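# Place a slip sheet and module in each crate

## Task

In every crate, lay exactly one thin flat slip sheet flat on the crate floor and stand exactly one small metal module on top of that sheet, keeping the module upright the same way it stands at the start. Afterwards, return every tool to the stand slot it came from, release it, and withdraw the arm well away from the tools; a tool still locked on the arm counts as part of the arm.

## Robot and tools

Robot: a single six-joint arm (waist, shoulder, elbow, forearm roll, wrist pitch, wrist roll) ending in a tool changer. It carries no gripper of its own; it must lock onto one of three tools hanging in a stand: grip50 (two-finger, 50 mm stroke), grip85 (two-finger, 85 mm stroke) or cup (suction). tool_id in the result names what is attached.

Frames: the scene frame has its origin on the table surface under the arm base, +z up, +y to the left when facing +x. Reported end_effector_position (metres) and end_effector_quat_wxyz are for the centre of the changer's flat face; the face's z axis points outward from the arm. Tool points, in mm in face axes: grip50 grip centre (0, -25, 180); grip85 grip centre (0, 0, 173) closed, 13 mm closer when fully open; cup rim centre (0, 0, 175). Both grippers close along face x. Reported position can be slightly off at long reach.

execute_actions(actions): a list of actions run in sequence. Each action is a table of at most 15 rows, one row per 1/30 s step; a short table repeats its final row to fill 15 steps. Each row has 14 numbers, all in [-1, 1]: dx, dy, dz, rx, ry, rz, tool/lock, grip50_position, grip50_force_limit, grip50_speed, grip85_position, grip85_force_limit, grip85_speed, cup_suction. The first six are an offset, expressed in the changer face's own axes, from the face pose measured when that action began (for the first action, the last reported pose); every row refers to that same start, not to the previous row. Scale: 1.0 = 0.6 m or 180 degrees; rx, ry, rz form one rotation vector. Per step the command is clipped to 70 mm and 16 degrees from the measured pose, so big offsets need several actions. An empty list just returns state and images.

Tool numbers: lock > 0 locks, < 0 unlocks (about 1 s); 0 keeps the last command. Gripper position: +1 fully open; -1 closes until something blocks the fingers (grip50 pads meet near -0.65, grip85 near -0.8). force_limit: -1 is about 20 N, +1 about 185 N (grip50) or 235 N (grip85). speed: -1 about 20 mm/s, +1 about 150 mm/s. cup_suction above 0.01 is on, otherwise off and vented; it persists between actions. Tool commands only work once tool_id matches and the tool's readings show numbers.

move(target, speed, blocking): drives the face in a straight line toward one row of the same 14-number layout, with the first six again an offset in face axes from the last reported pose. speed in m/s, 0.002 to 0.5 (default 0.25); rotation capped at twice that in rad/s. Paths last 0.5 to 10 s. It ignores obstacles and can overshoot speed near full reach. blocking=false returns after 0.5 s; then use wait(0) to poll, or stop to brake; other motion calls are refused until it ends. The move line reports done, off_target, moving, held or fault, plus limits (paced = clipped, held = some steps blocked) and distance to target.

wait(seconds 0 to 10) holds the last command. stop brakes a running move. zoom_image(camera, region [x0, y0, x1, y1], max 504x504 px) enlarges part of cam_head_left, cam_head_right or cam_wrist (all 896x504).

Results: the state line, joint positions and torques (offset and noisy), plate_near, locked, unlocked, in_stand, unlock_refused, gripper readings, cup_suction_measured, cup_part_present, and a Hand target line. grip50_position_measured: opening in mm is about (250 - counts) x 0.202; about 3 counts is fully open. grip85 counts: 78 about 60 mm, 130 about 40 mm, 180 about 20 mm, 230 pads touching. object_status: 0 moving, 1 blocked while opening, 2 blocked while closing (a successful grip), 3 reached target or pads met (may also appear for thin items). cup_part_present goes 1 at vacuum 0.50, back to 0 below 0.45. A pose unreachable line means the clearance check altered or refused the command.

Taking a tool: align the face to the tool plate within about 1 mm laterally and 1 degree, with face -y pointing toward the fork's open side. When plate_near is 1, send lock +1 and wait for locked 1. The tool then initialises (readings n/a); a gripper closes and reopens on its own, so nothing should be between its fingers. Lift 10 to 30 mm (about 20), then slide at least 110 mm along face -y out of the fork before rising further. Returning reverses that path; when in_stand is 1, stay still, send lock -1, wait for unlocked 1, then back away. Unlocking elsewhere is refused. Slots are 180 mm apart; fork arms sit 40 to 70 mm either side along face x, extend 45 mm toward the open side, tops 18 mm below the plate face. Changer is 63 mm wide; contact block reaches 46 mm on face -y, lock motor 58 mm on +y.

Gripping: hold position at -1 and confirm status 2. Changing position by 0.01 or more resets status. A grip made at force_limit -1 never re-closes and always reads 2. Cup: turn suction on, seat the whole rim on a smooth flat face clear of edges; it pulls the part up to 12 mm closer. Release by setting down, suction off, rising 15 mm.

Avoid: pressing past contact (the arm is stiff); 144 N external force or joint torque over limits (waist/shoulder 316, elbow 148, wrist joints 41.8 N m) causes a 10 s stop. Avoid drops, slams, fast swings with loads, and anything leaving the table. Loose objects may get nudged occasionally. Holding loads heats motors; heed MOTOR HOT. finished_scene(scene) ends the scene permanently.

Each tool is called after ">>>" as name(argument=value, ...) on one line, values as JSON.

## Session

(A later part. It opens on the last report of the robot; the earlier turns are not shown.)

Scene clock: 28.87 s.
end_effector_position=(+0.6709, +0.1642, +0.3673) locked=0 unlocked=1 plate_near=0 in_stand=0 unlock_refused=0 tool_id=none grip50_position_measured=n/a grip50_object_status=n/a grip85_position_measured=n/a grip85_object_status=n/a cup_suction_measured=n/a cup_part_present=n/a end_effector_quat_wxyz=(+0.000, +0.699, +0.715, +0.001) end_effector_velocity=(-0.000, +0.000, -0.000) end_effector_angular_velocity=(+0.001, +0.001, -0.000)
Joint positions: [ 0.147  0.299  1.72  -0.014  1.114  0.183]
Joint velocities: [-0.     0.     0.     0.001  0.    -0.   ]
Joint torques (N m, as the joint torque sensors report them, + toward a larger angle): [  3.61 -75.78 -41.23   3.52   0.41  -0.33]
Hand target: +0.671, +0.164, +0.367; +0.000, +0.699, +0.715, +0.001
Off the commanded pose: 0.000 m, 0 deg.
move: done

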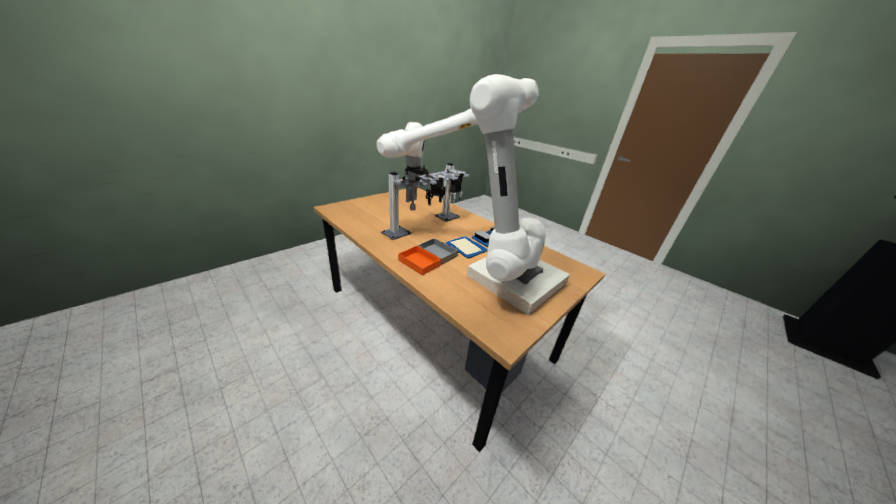

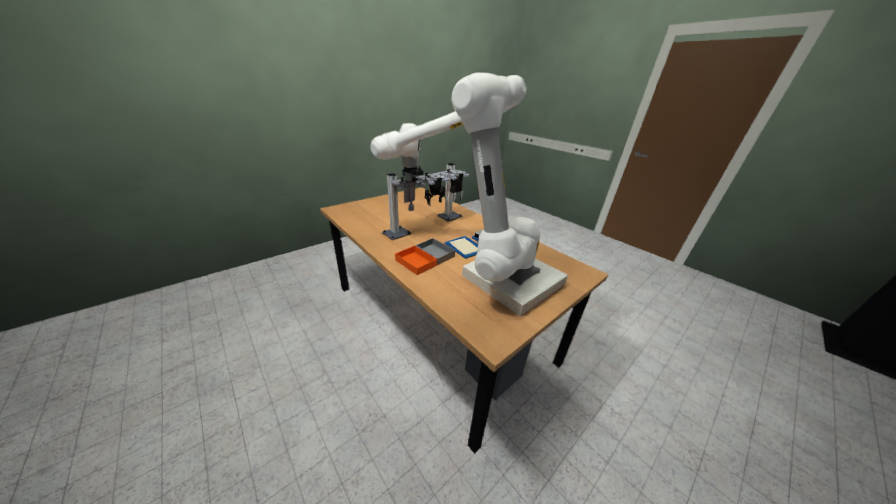

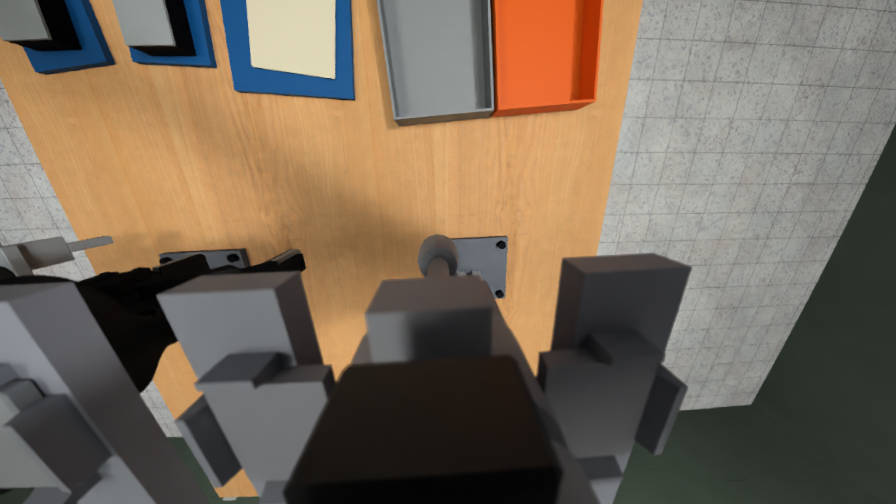

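>>> move(target=[0, 0, 0.0067, 0, 0, 0, 0, 1, 0, 0, 1, 0, 0, -1], speed=0.01)

Scene clock: 29.63 s.
end_effector_position=(+0.6710, +0.1642, +0.3633) locked=0 unlocked=1 plate_near=0 in_stand=1 unlock_refused=0 tool_id=none grip50_position_measured=n/a grip50_object_status=n/a grip85_position_measured=n/a grip85_object_status=n/a cup_suction_measured=n/a cup_part_present=n/a end_effector_quat_wxyz=(+0.000, +0.699, +0.715, +0.001) end_effector_velocity=(+0.000, +0.000, -0.000) end_effector_angular_velocity=(+0.000, +0.001, -0.000)
Joint positions: [ 0.147  0.302  1.724 -0.014  1.107  0.183]
Joint velocities: [-0.     0.001 -0.001  0.001  0.001 -0.   ]
Joint torques (N m, as the joint torque sensors report them, + toward a larger angle): [  4.16 -77.19 -41.49   3.59   0.36  -0.44]
Hand target: +0.671, +0.164, +0.363; +0.000, +0.699, +0.715, +0.001
Off the commanded pose: 0.000 m, 0 deg.
move: done

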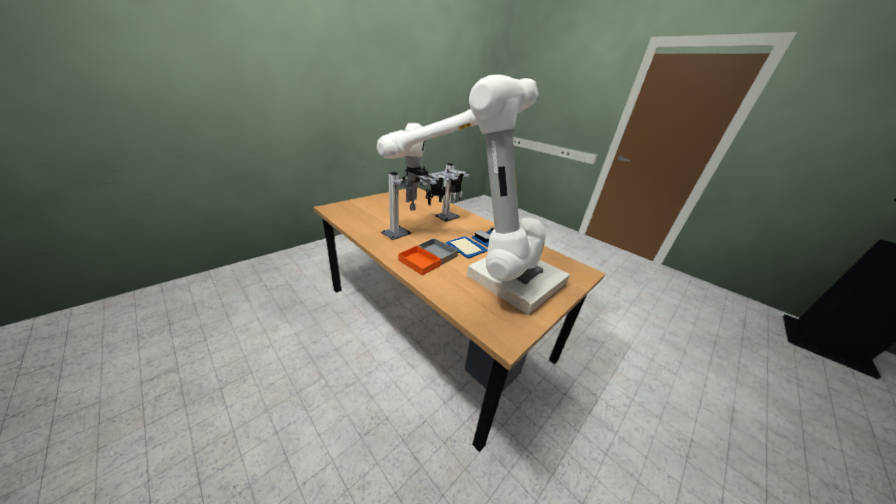

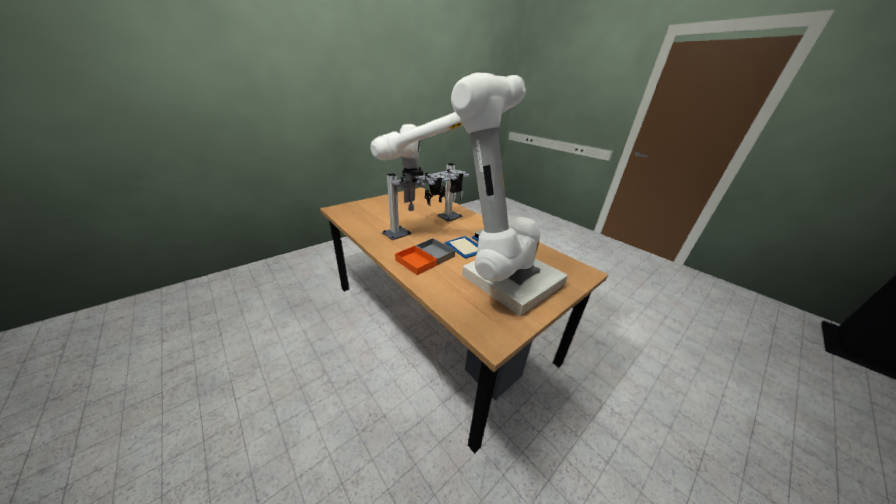

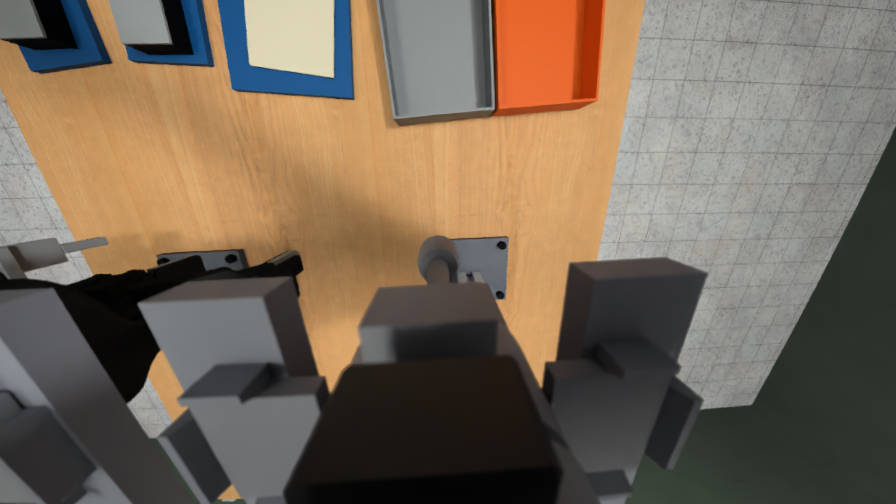

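>>> move(target=[0, 0, 0.0033, 0, 0, 0, 0, 1, 0, 0, 1, 0, 0, -1], speed=0.006)

Scene clock: 30.37 s.
end_effector_position=(+0.6710, +0.1642, +0.3613) locked=0 unlocked=1 plate_near=0 in_stand=1 unlock_refused=0 tool_id=none grip50_position_measured=n/a grip50_object_status=n/a grip85_position_measured=n/a grip85_object_status=n/a cup_suction_measured=n/a cup_part_present=n/a end_effector_quat_wxyz=(+0.000, +0.699, +0.715, +0.001) end_effector_velocity=(+0.000, +0.000, +0.001) end_effector_angular_velocity=(+0.000, -0.003, -0.000)
Joint positions: [ 0.147  0.303  1.726 -0.014  1.103  0.183]
Joint velocities: [ 0.    -0.001 -0.001 -0.    -0.001  0.   ]
Joint torques (N m, as the joint torque sensors report them, + toward a larger angle): [  7.02 -76.67 -40.91   3.79   0.31  -0.28]
Hand target: +0.671, +0.164, +0.361; +0.000, +0.699, +0.715, +0.001
Off the commanded pose: 0.000 m, 0 deg.
move: done

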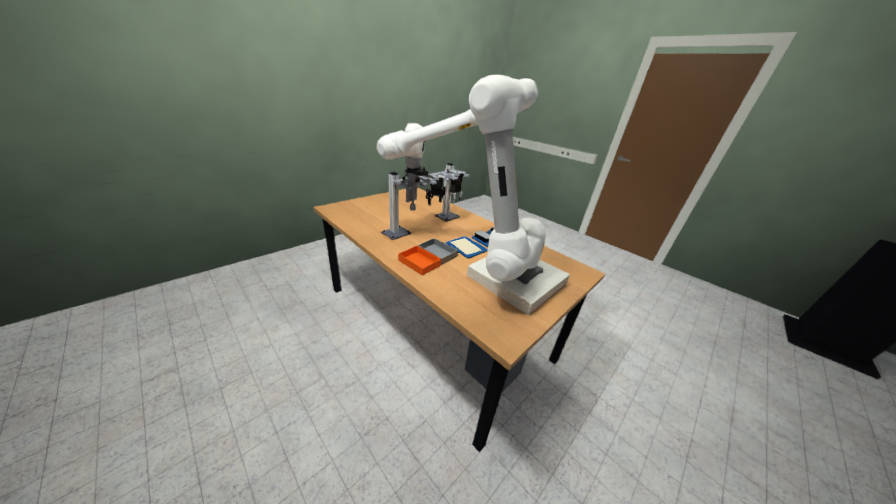

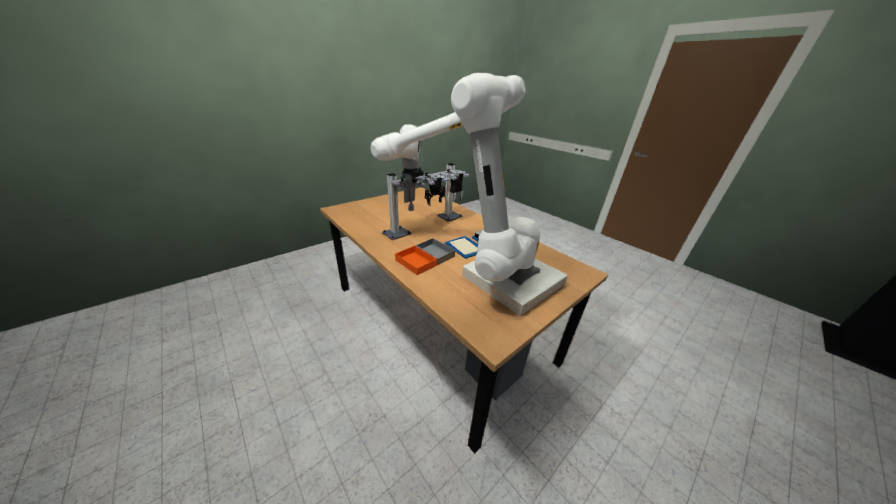

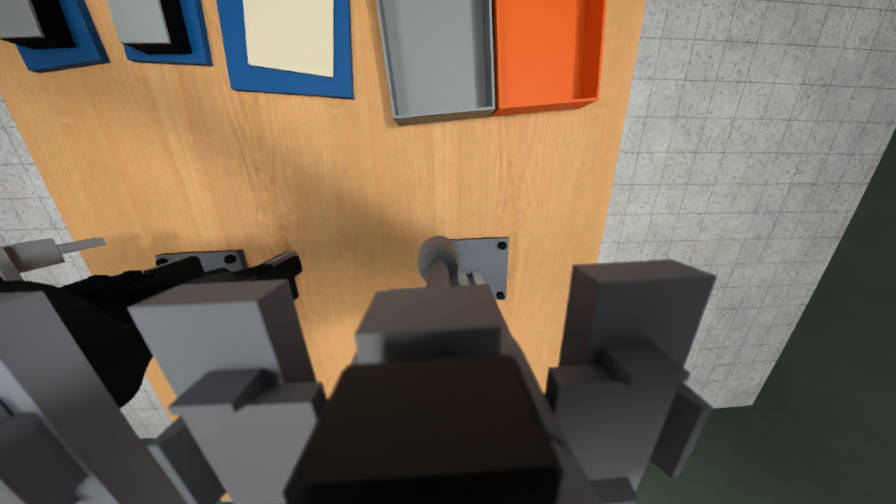

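>>> move(target=[-0.0005, 0, 0.002, 0, 0, 0, 0, 1, 0, 0, 1, 0, 0, -1], speed=0.005)

Scene clock: 31.13 s.
end_effector_position=(+0.6710, +0.1639, +0.3601) locked=0 unlocked=1 plate_near=1 in_stand=1 unlock_refused=0 tool_id=none grip50_position_measured=n/a grip50_object_status=n/a grip85_position_measured=n/a grip85_object_status=n/a cup_suction_measured=n/a cup_part_present=n/a end_effector_quat_wxyz=(+0.000, +0.699, +0.715, +0.001) end_effector_velocity=(-0.000, -0.000, -0.001) end_effector_angular_velocity=(-0.000, +0.002, +0.000)
Joint positions: [ 0.146  0.304  1.728 -0.014  1.101  0.182]
Joint velocities: [ 0.     0.001  0.001  0.     0.001 -0.   ]
Joint torques (N m, as the joint torque sensors report them, + toward a larger angle): [  3.62 -76.37 -40.34   3.67   0.67  -0.42]
Hand target: +0.671, +0.164, +0.360; +0.000, +0.699, +0.715, +0.001
Off the commanded pose: 0.000 m, 0 deg.
move: done

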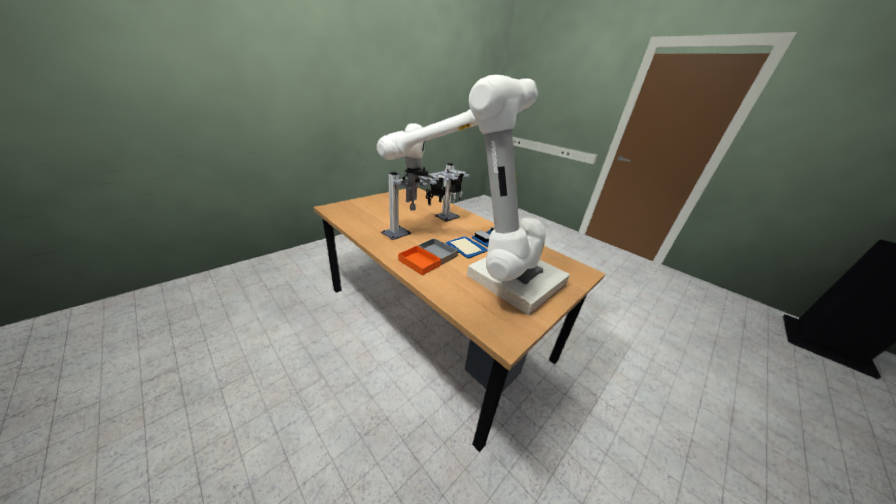

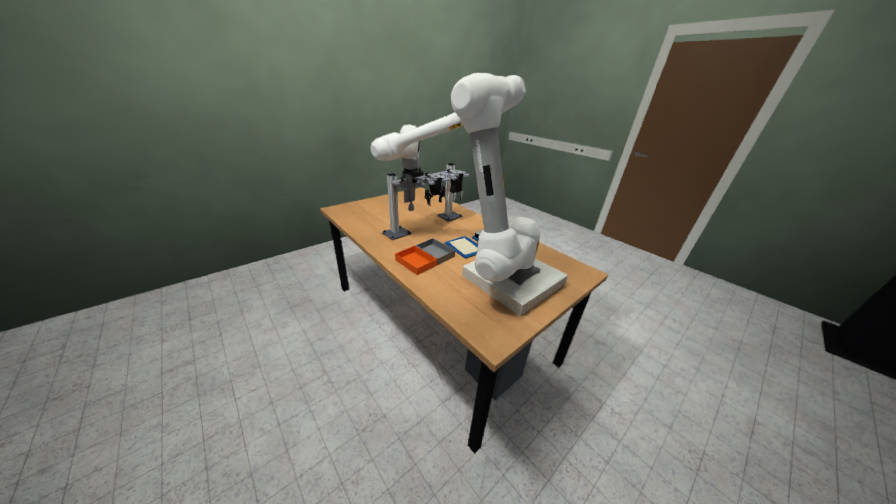

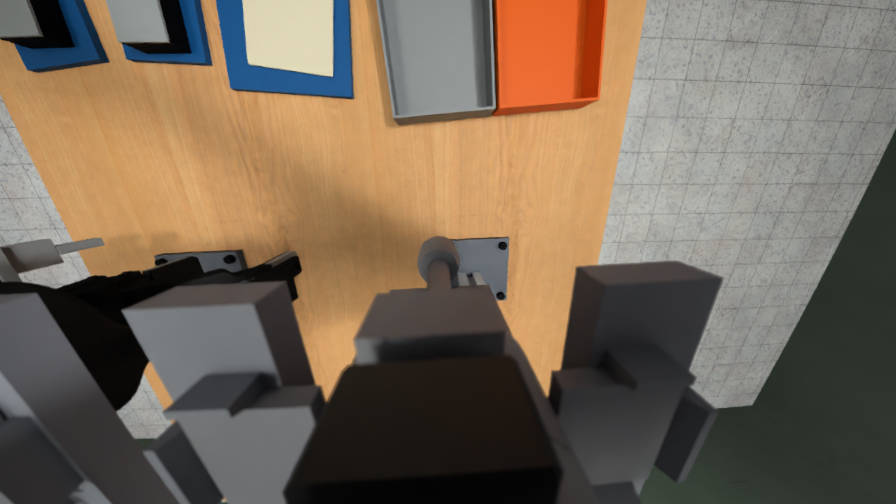

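`plate_near` reads 1, so I can lock.

>>> execute_actions(actions=[[[0,0,0,0,0,0,1,1,0,0,1,0,0,-1]],[[0,0,0,0,0,0,1,1,0,0,1,0,0,-1]]])

Scene clock: 32.20 s.
end_effector_position=(+0.6709, +0.1639, +0.3600) locked=1 unlocked=0 plate_near=1 in_stand=1 unlock_refused=0 tool_id=cup grip50_position_measured=n/a grip50_object_status=n/a grip85_position_measured=n/a grip85_object_status=n/a cup_suction_measured=n/a cup_part_present=n/a end_effector_quat_wxyz=(+0.000, +0.699, +0.715, +0.001) end_effector_velocity=(+0.000, -0.000, -0.000) end_effector_angular_velocity=(-0.001, -0.001, +0.001)
Joint positions: [ 0.146  0.304  1.728 -0.014  1.101  0.182]
Joint velocities: [-0.     0.001 -0.    -0.001 -0.002 -0.   ]
Joint torques (N m, as the joint torque sensors report them, + toward a larger angle): [  3.2  -83.38 -45.55   3.63   0.45  -0.23]
Hand target: +0.671, +0.164, +0.360; +0.000, +0.699, +0.715, +0.001
Off the commanded pose: 0.000 m, 0 deg.

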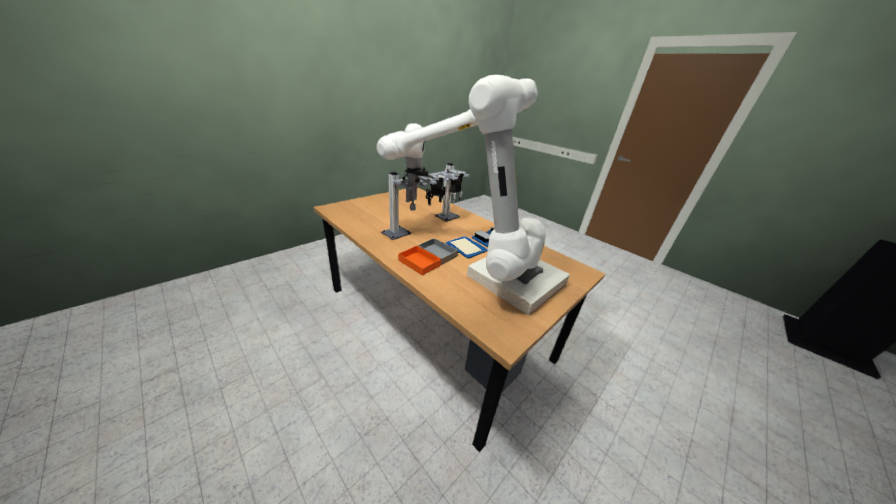

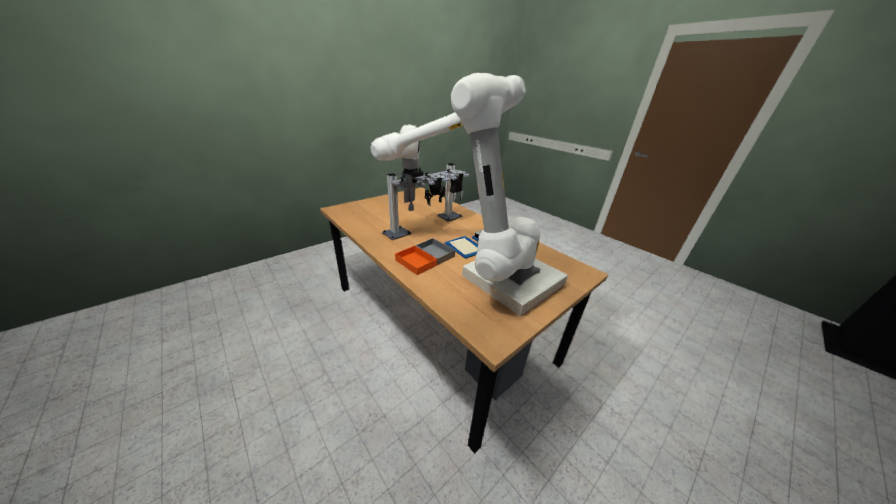

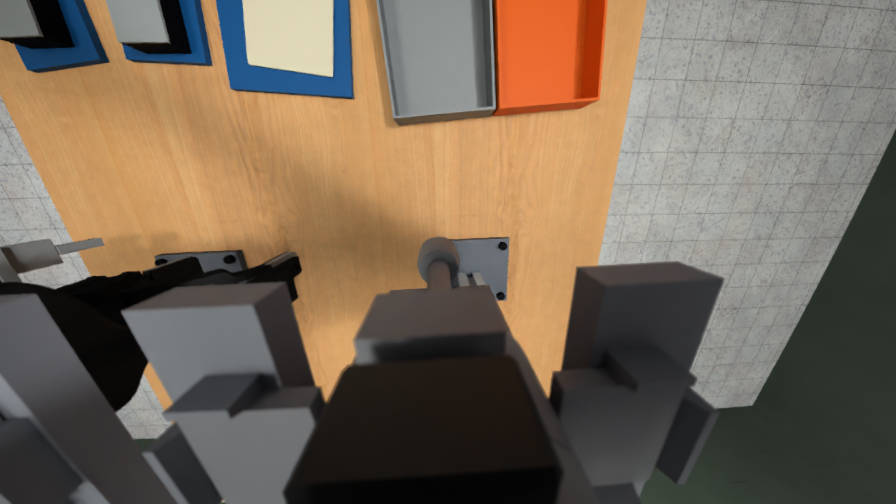

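>>> move(target=[0, 0, -0.0333, 0, 0, 0, 0, 1, 0, 0, 1, 0, 0, -1], speed=0.08)

>>> move(target=[0, -0.2167, 0, 0, 0, 0, 0, 1, 0, 0, 1, 0, 0, -1], speed=0.25)

Scene clock: 33.13 s.
end_effector_position=(+0.6709, +0.1639, +0.3799) locked=1 unlocked=0 plate_near=1 in_stand=0 unlock_refused=0 tool_id=cup grip50_position_measured=n/a grip50_object_status=n/a grip85_position_measured=n/a grip85_object_status=n/a cup_suction_measured=0.00 cup_part_present=0 end_effector_quat_wxyz=(+0.000, +0.699, +0.715, +0.001) end_effector_velocity=(-0.000, +0.000, -0.000) end_effector_angular_velocity=(+0.001, +0.001, -0.000)
Joint positions: [ 0.147  0.29   1.708 -0.014  1.136  0.182]
Joint velocities: [-0.     0.    -0.     0.001  0.     0.   ]
Joint torques (N m, as the joint torque sensors report them, + toward a larger angle): [  4.16 -82.76 -46.32   3.77   0.21  -0.27]
Hand target: +0.671, +0.164, +0.380; +0.000, +0.699, +0.715, +0.001
Off the commanded pose: 0.000 m, 0 deg.
move: done

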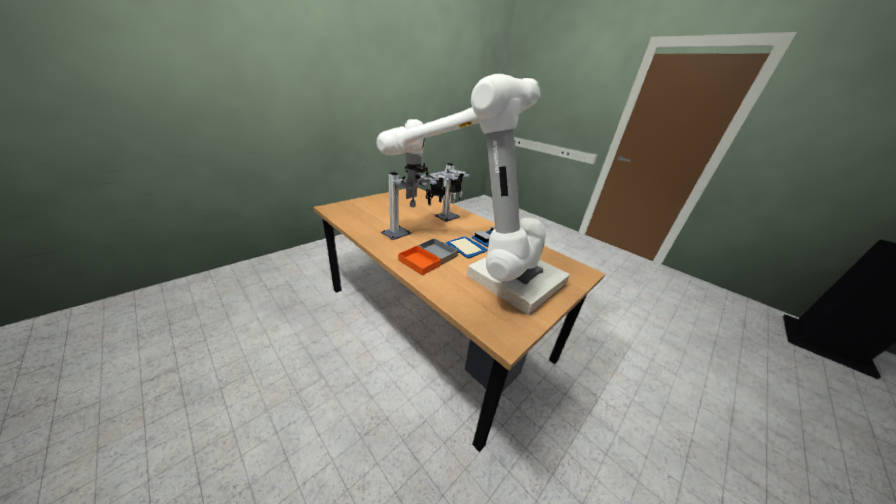

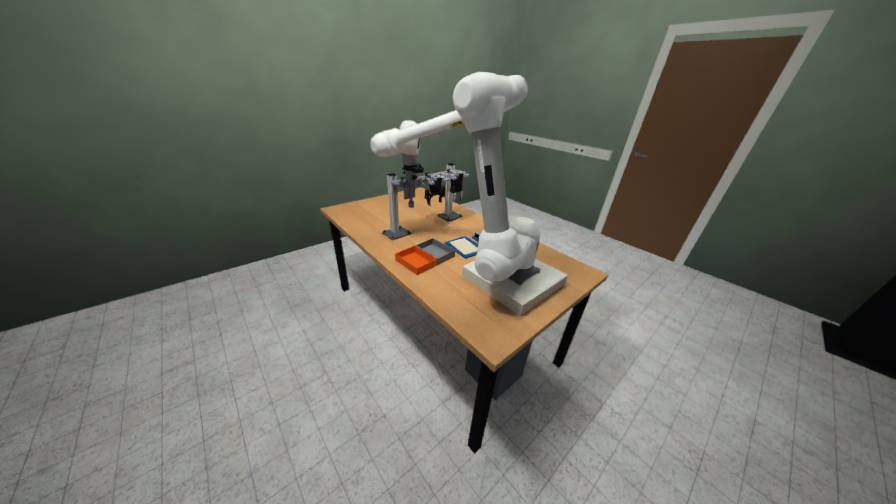

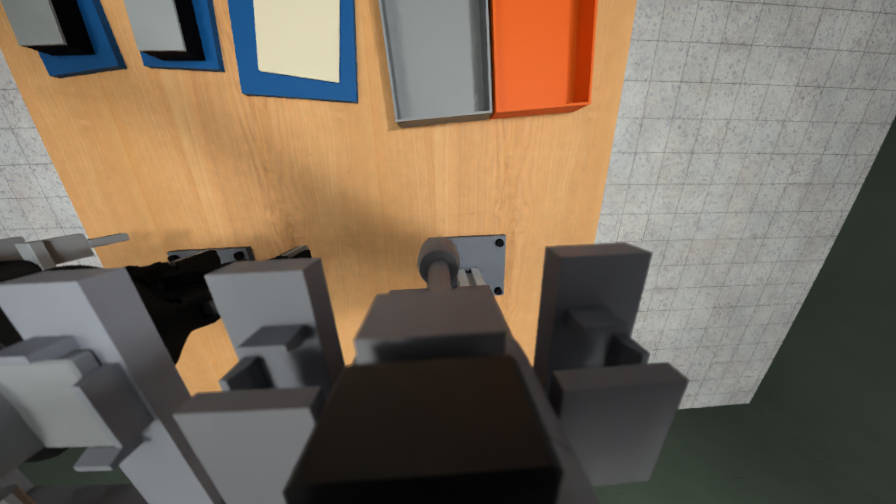

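Scene clock: 34.03 s.
end_effector_position=(+0.5410, +0.1608, +0.3797) locked=1 unlocked=0 plate_near=1 in_stand=0 unlock_refused=0 tool_id=cup grip50_position_measured=n/a grip50_object_status=n/a grip85_position_measured=n/a grip85_object_status=n/a cup_suction_measured=0.00 cup_part_present=0 end_effector_quat_wxyz=(+0.000, +0.699, +0.715, +0.001) end_effector_velocity=(+0.000, +0.000, -0.001) end_effector_angular_velocity=(-0.001, +0.001, +0.001)
Joint positions: [ 0.187  0.101  1.944 -0.015  1.088  0.224]
Joint velocities: [ 0.     0.001  0.001 -0.001 -0.001 -0.   ]
Joint torques (N m, as the joint torque sensors report them, + toward a larger angle): [  4.42 -59.32 -45.49   3.6    0.31  -0.31]
Hand target: +0.541, +0.161, +0.380; +0.000, +0.699, +0.715, +0.001
Off the commanded pose: 0.000 m, 0 deg.
move: done

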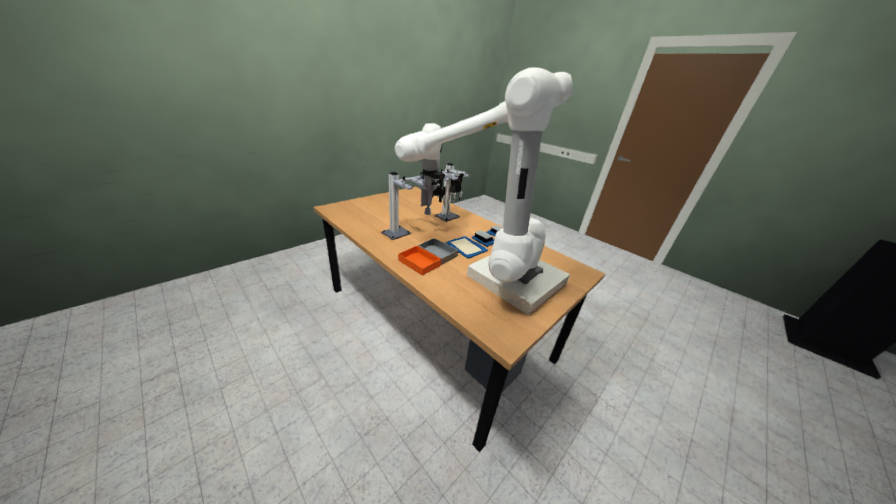

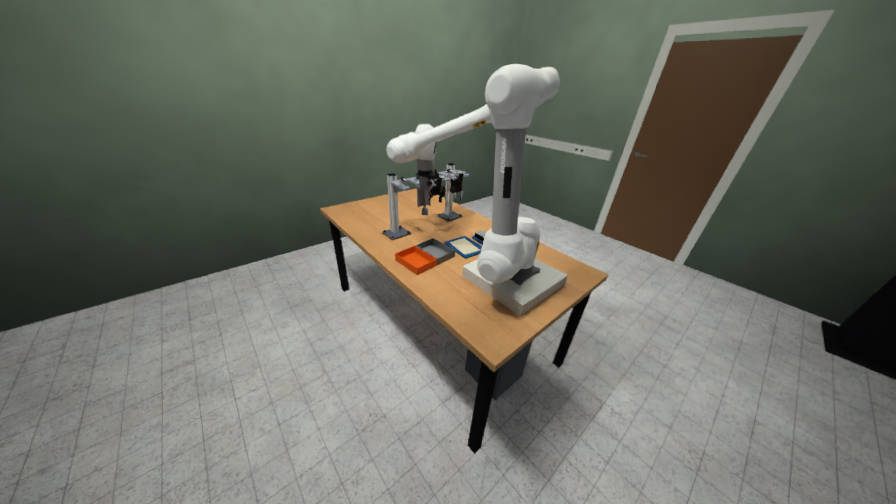

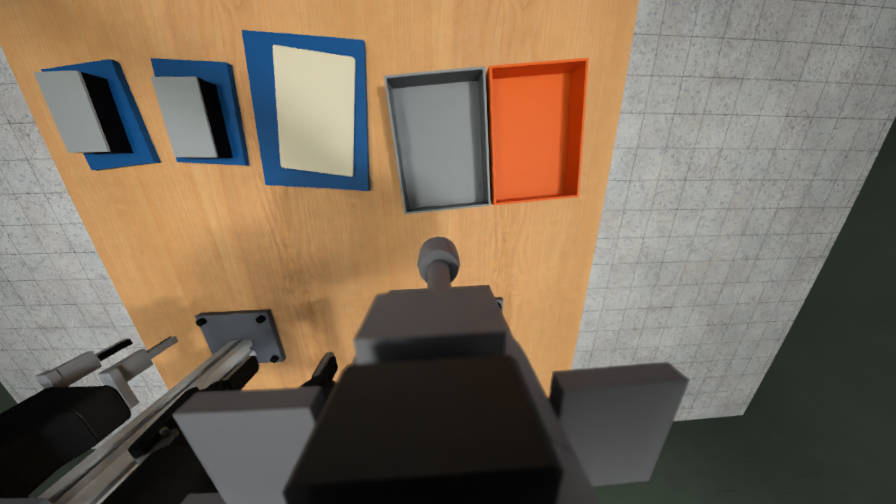

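>>> zoom_image(camera="cam_wrist", region=[370, 45, 600, 225])

>>> zoom_image(camera="cam_wrist", region=[230, 20, 390, 200])

>>> zoom_image(camera="cam_wrist", region=[25, 45, 255, 180])

Region (370, 45, 600, 225) of cam_wrist's 896x504 image, scaled by 2.191, with more detail than that image has; it fills the top 394 rows of this view, and the rest is white.

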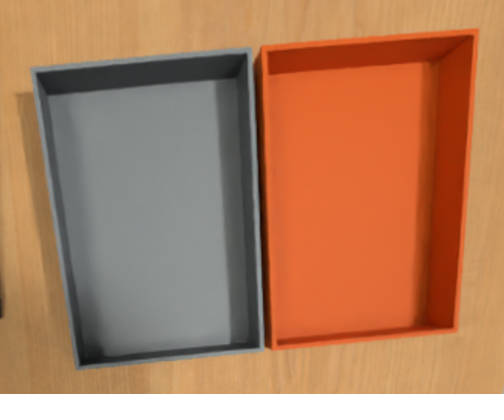

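Region (230, 20, 390, 200) of cam_wrist's 896x504 image, scaled by 2.800, with more detail than that image has.

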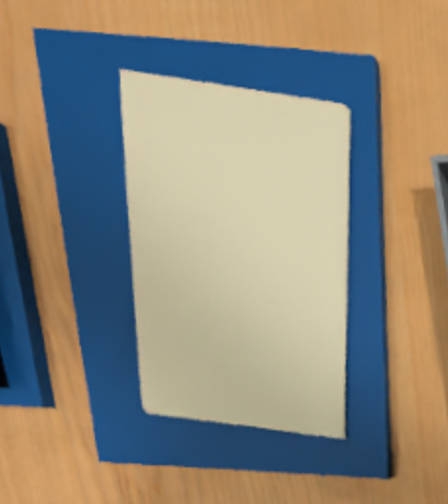

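Region (25, 45, 255, 180) of cam_wrist's 896x504 image, scaled by 2.191, with more detail than that image has; it fills the top 296 rows of this view, and the rest is white.

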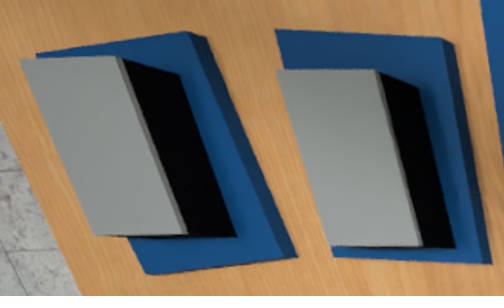

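>>> move(target=[-0.2818, -0.2598, 0.2, 0, 0, 0.0539, 0, 1, 0, 0, 1, 0, 0, -1], speed=0.35)

Scene clock: 38.27 s.
end_effector_position=(+0.3893, -0.0117, +0.2595) locked=1 unlocked=0 plate_near=1 in_stand=0 unlock_refused=0 tool_id=cup grip50_position_measured=n/a grip50_object_status=n/a grip85_position_measured=n/a grip85_object_status=n/a cup_suction_measured=0.00 cup_part_present=0 end_effector_quat_wxyz=(+0.000, +0.757, +0.653, +0.001) end_effector_velocity=(-0.000, -0.000, -0.001) end_effector_angular_velocity=(+0.000, -0.001, -0.000)
Joint positions: [-0.162 -0.046  2.359 -0.012  0.816  0.046]
Joint velocities: [-0.001  0.     0.001  0.    -0.002 -0.   ]
Joint torques (N m, as the joint torque sensors report them, + toward a larger angle): [  4.66 -33.93 -37.71   2.75   0.36  -0.2 ]
Hand target: +0.389, -0.012, +0.259; +0.000, +0.757, +0.653, +0.001
Off the commanded pose: 0.000 m, 0 deg.
move: done

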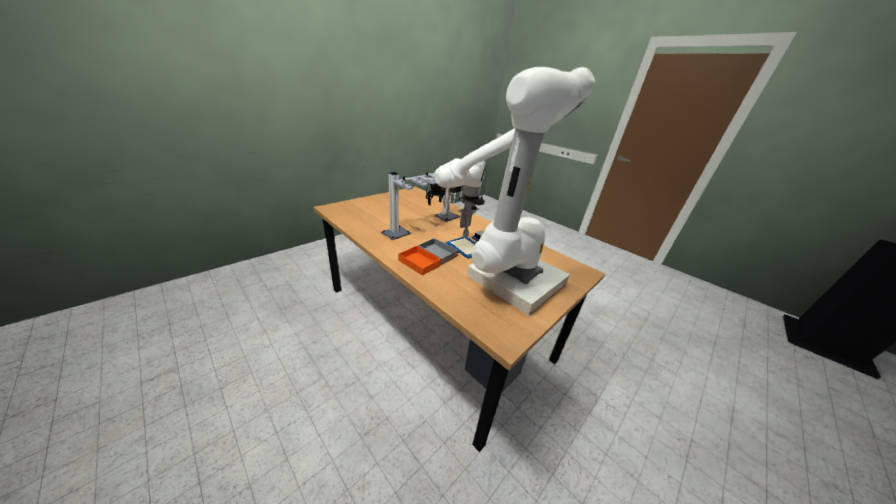

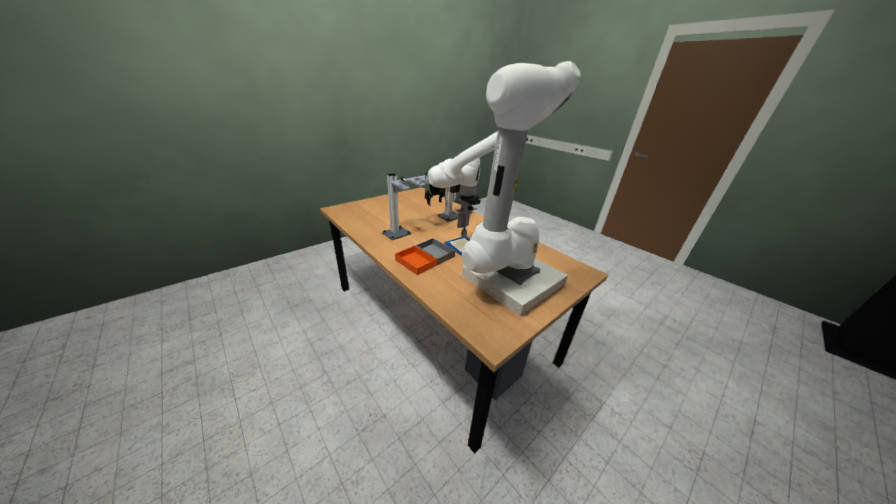

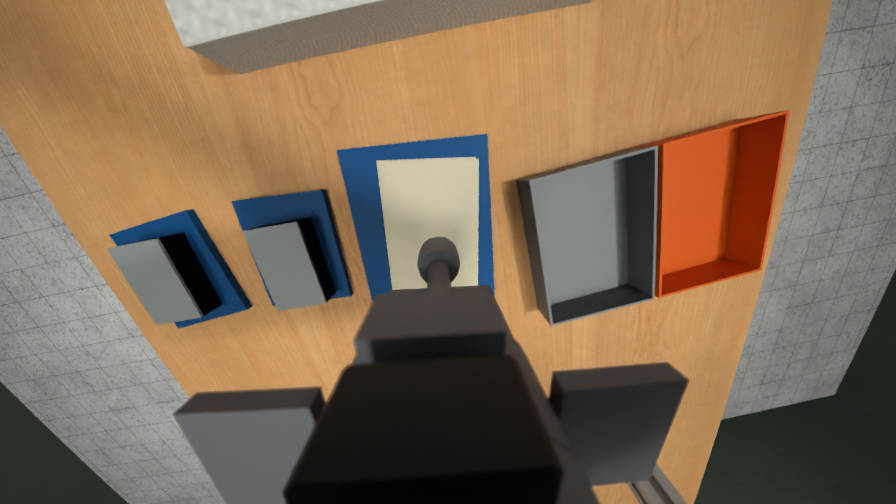

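>>> zoom_image(camera="cam_wrist", region=[330, 125, 510, 305])

>>> zoom_image(camera="cam_wrist", region=[100, 175, 360, 340])

>>> zoom_image(camera="cam_wrist", region=[505, 100, 805, 335])

Region (330, 125, 510, 305) of cam_wrist's 896x504 image, scaled by 2.800, with more detail than that image has.

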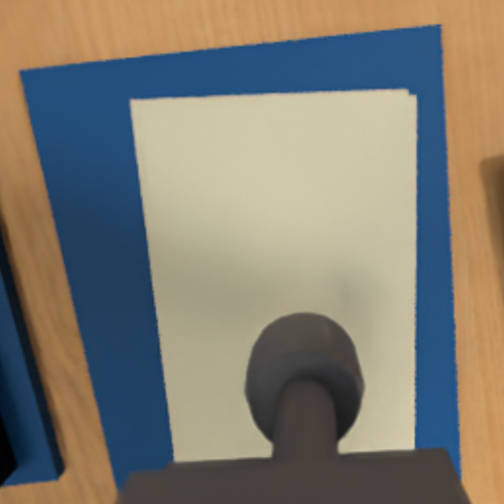

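Region (100, 175, 360, 340) of cam_wrist's 896x504 image, scaled by 1.938, with more detail than that image has; it fills the top 320 rows of this view, and the rest is white.

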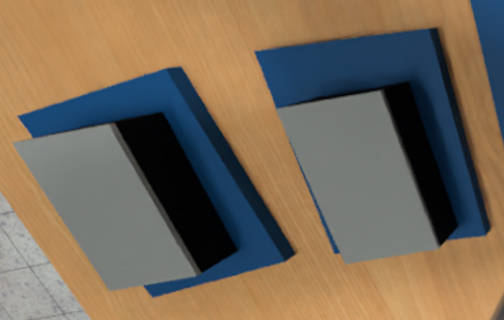

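Region (505, 100, 805, 335) of cam_wrist's 896x504 image, scaled by 1.680, with more detail than that image has; it fills the top 395 rows of this view, and the rest is white.

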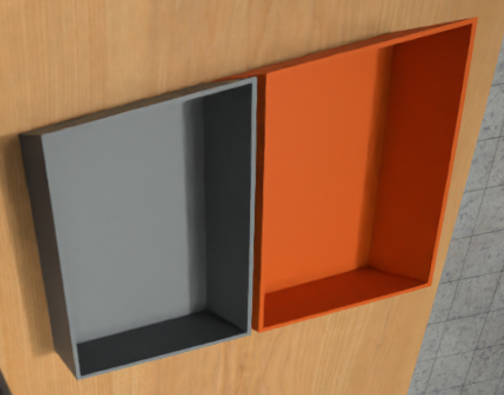

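>>> zoom_image(camera="cam_wrist", region=[455, 145, 495, 185])

>>> zoom_image(camera="cam_wrist", region=[365, 145, 405, 185])

Region (455, 145, 495, 185) of cam_wrist's 896x504 image, scaled by 12.600, with more detail than that image has.

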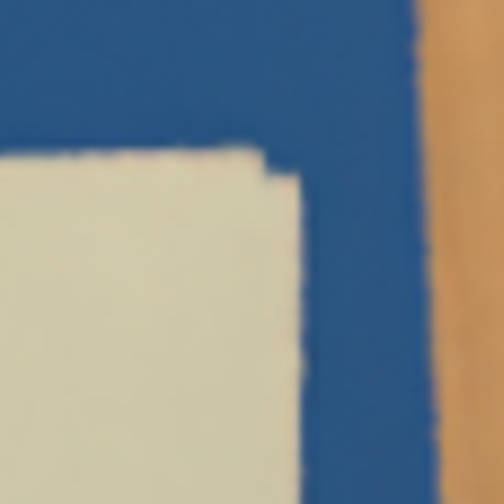

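Region (365, 145, 405, 185) of cam_wrist's 896x504 image, scaled by 12.600, with more detail than that image has.

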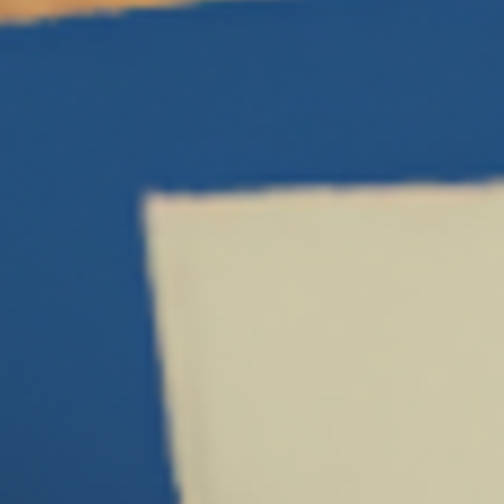

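>>> move(target=[-0.0067, -0.0067, 0.105, 0, 0, 0, 0, 1, 0, 0, 1, 0, 0, 1], speed=0.2)

Scene clock: 39.60 s.
end_effector_position=(+0.3849, -0.0151, +0.1966) locked=1 unlocked=0 plate_near=1 in_stand=0 unlock_refused=0 tool_id=cup grip50_position_measured=n/a grip50_object_status=n/a grip85_position_measured=n/a grip85_object_status=n/a cup_suction_measured=0.00 cup_part_present=0 end_effector_quat_wxyz=(+0.000, +0.757, +0.653, +0.001) end_effector_velocity=(-0.000, -0.000, -0.000) end_effector_angular_velocity=(-0.000, -0.000, +0.000)
Joint positions: [-0.173  0.057  2.42  -0.015  0.651  0.037]
Joint velocities: [-0.     0.     0.001 -0.001 -0.001  0.   ]
Joint torques (N m, as the joint torque sensors report them, + toward a larger angle): [  4.55 -39.83 -31.27   2.28   0.41  -0.3 ]
Hand target: +0.385, -0.015, +0.197; +0.000, +0.757, +0.653, +0.001
Off the commanded pose: 0.000 m, 0 deg.
move: done

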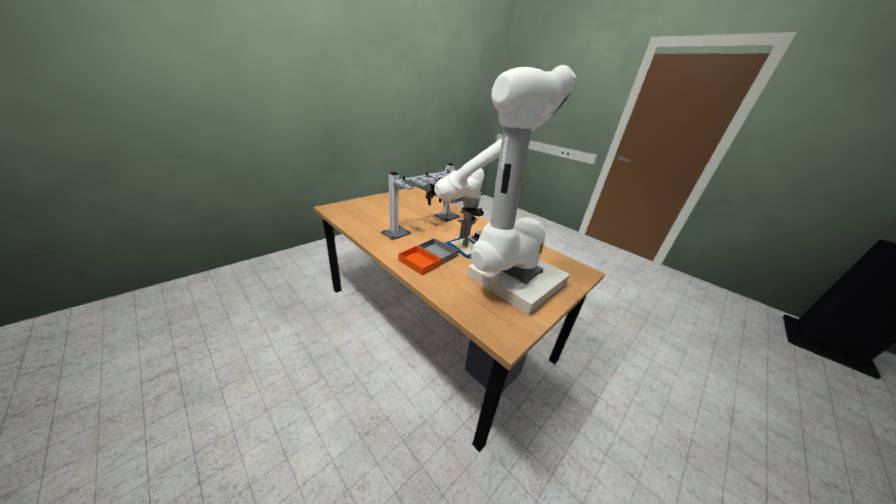

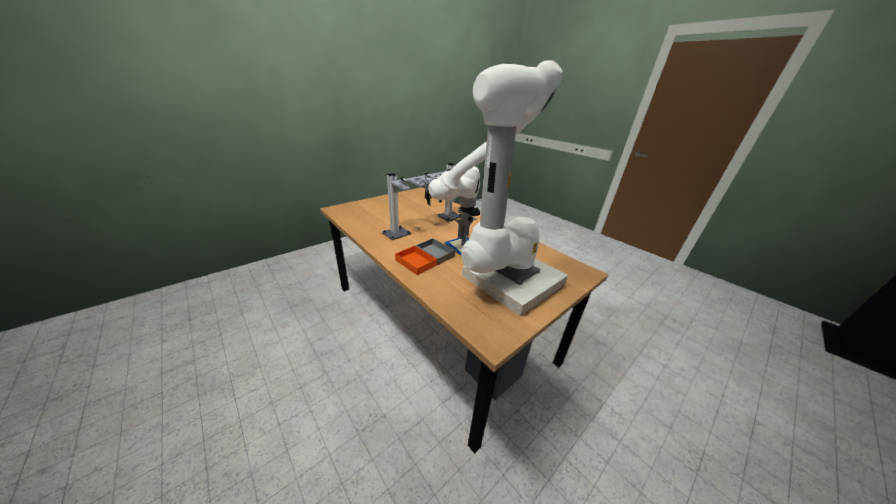

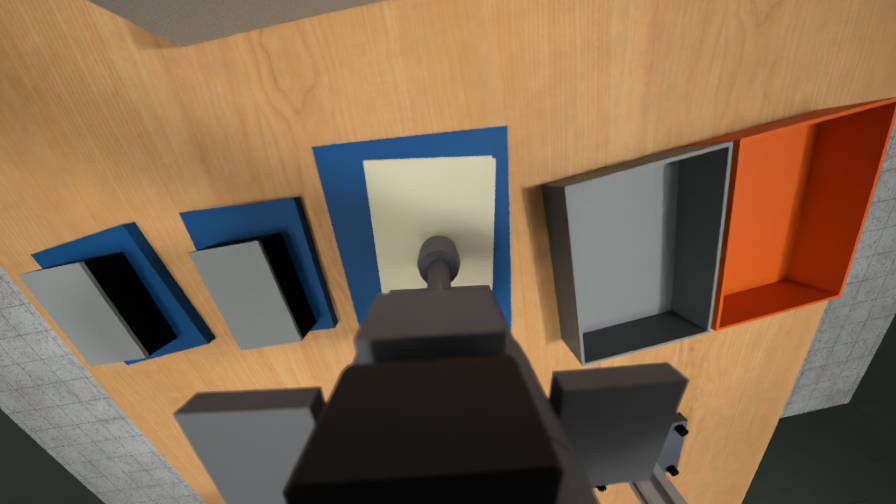

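>>> zoom_image(camera="cam_wrist", region=[350, 140, 520, 300])

Region (350, 140, 520, 300) of cam_wrist's 896x504 image, scaled by 2.965, with more detail than that image has; it fills the top 474 rows of this view, and the rest is white.

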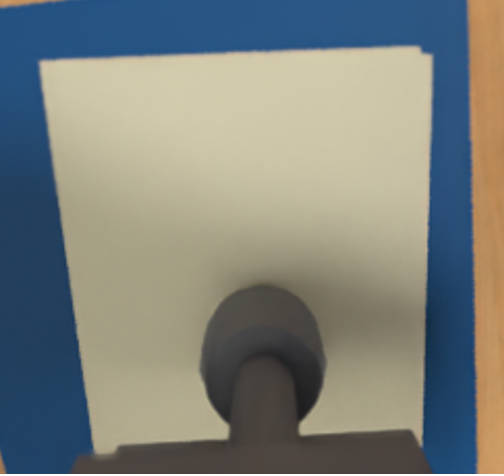

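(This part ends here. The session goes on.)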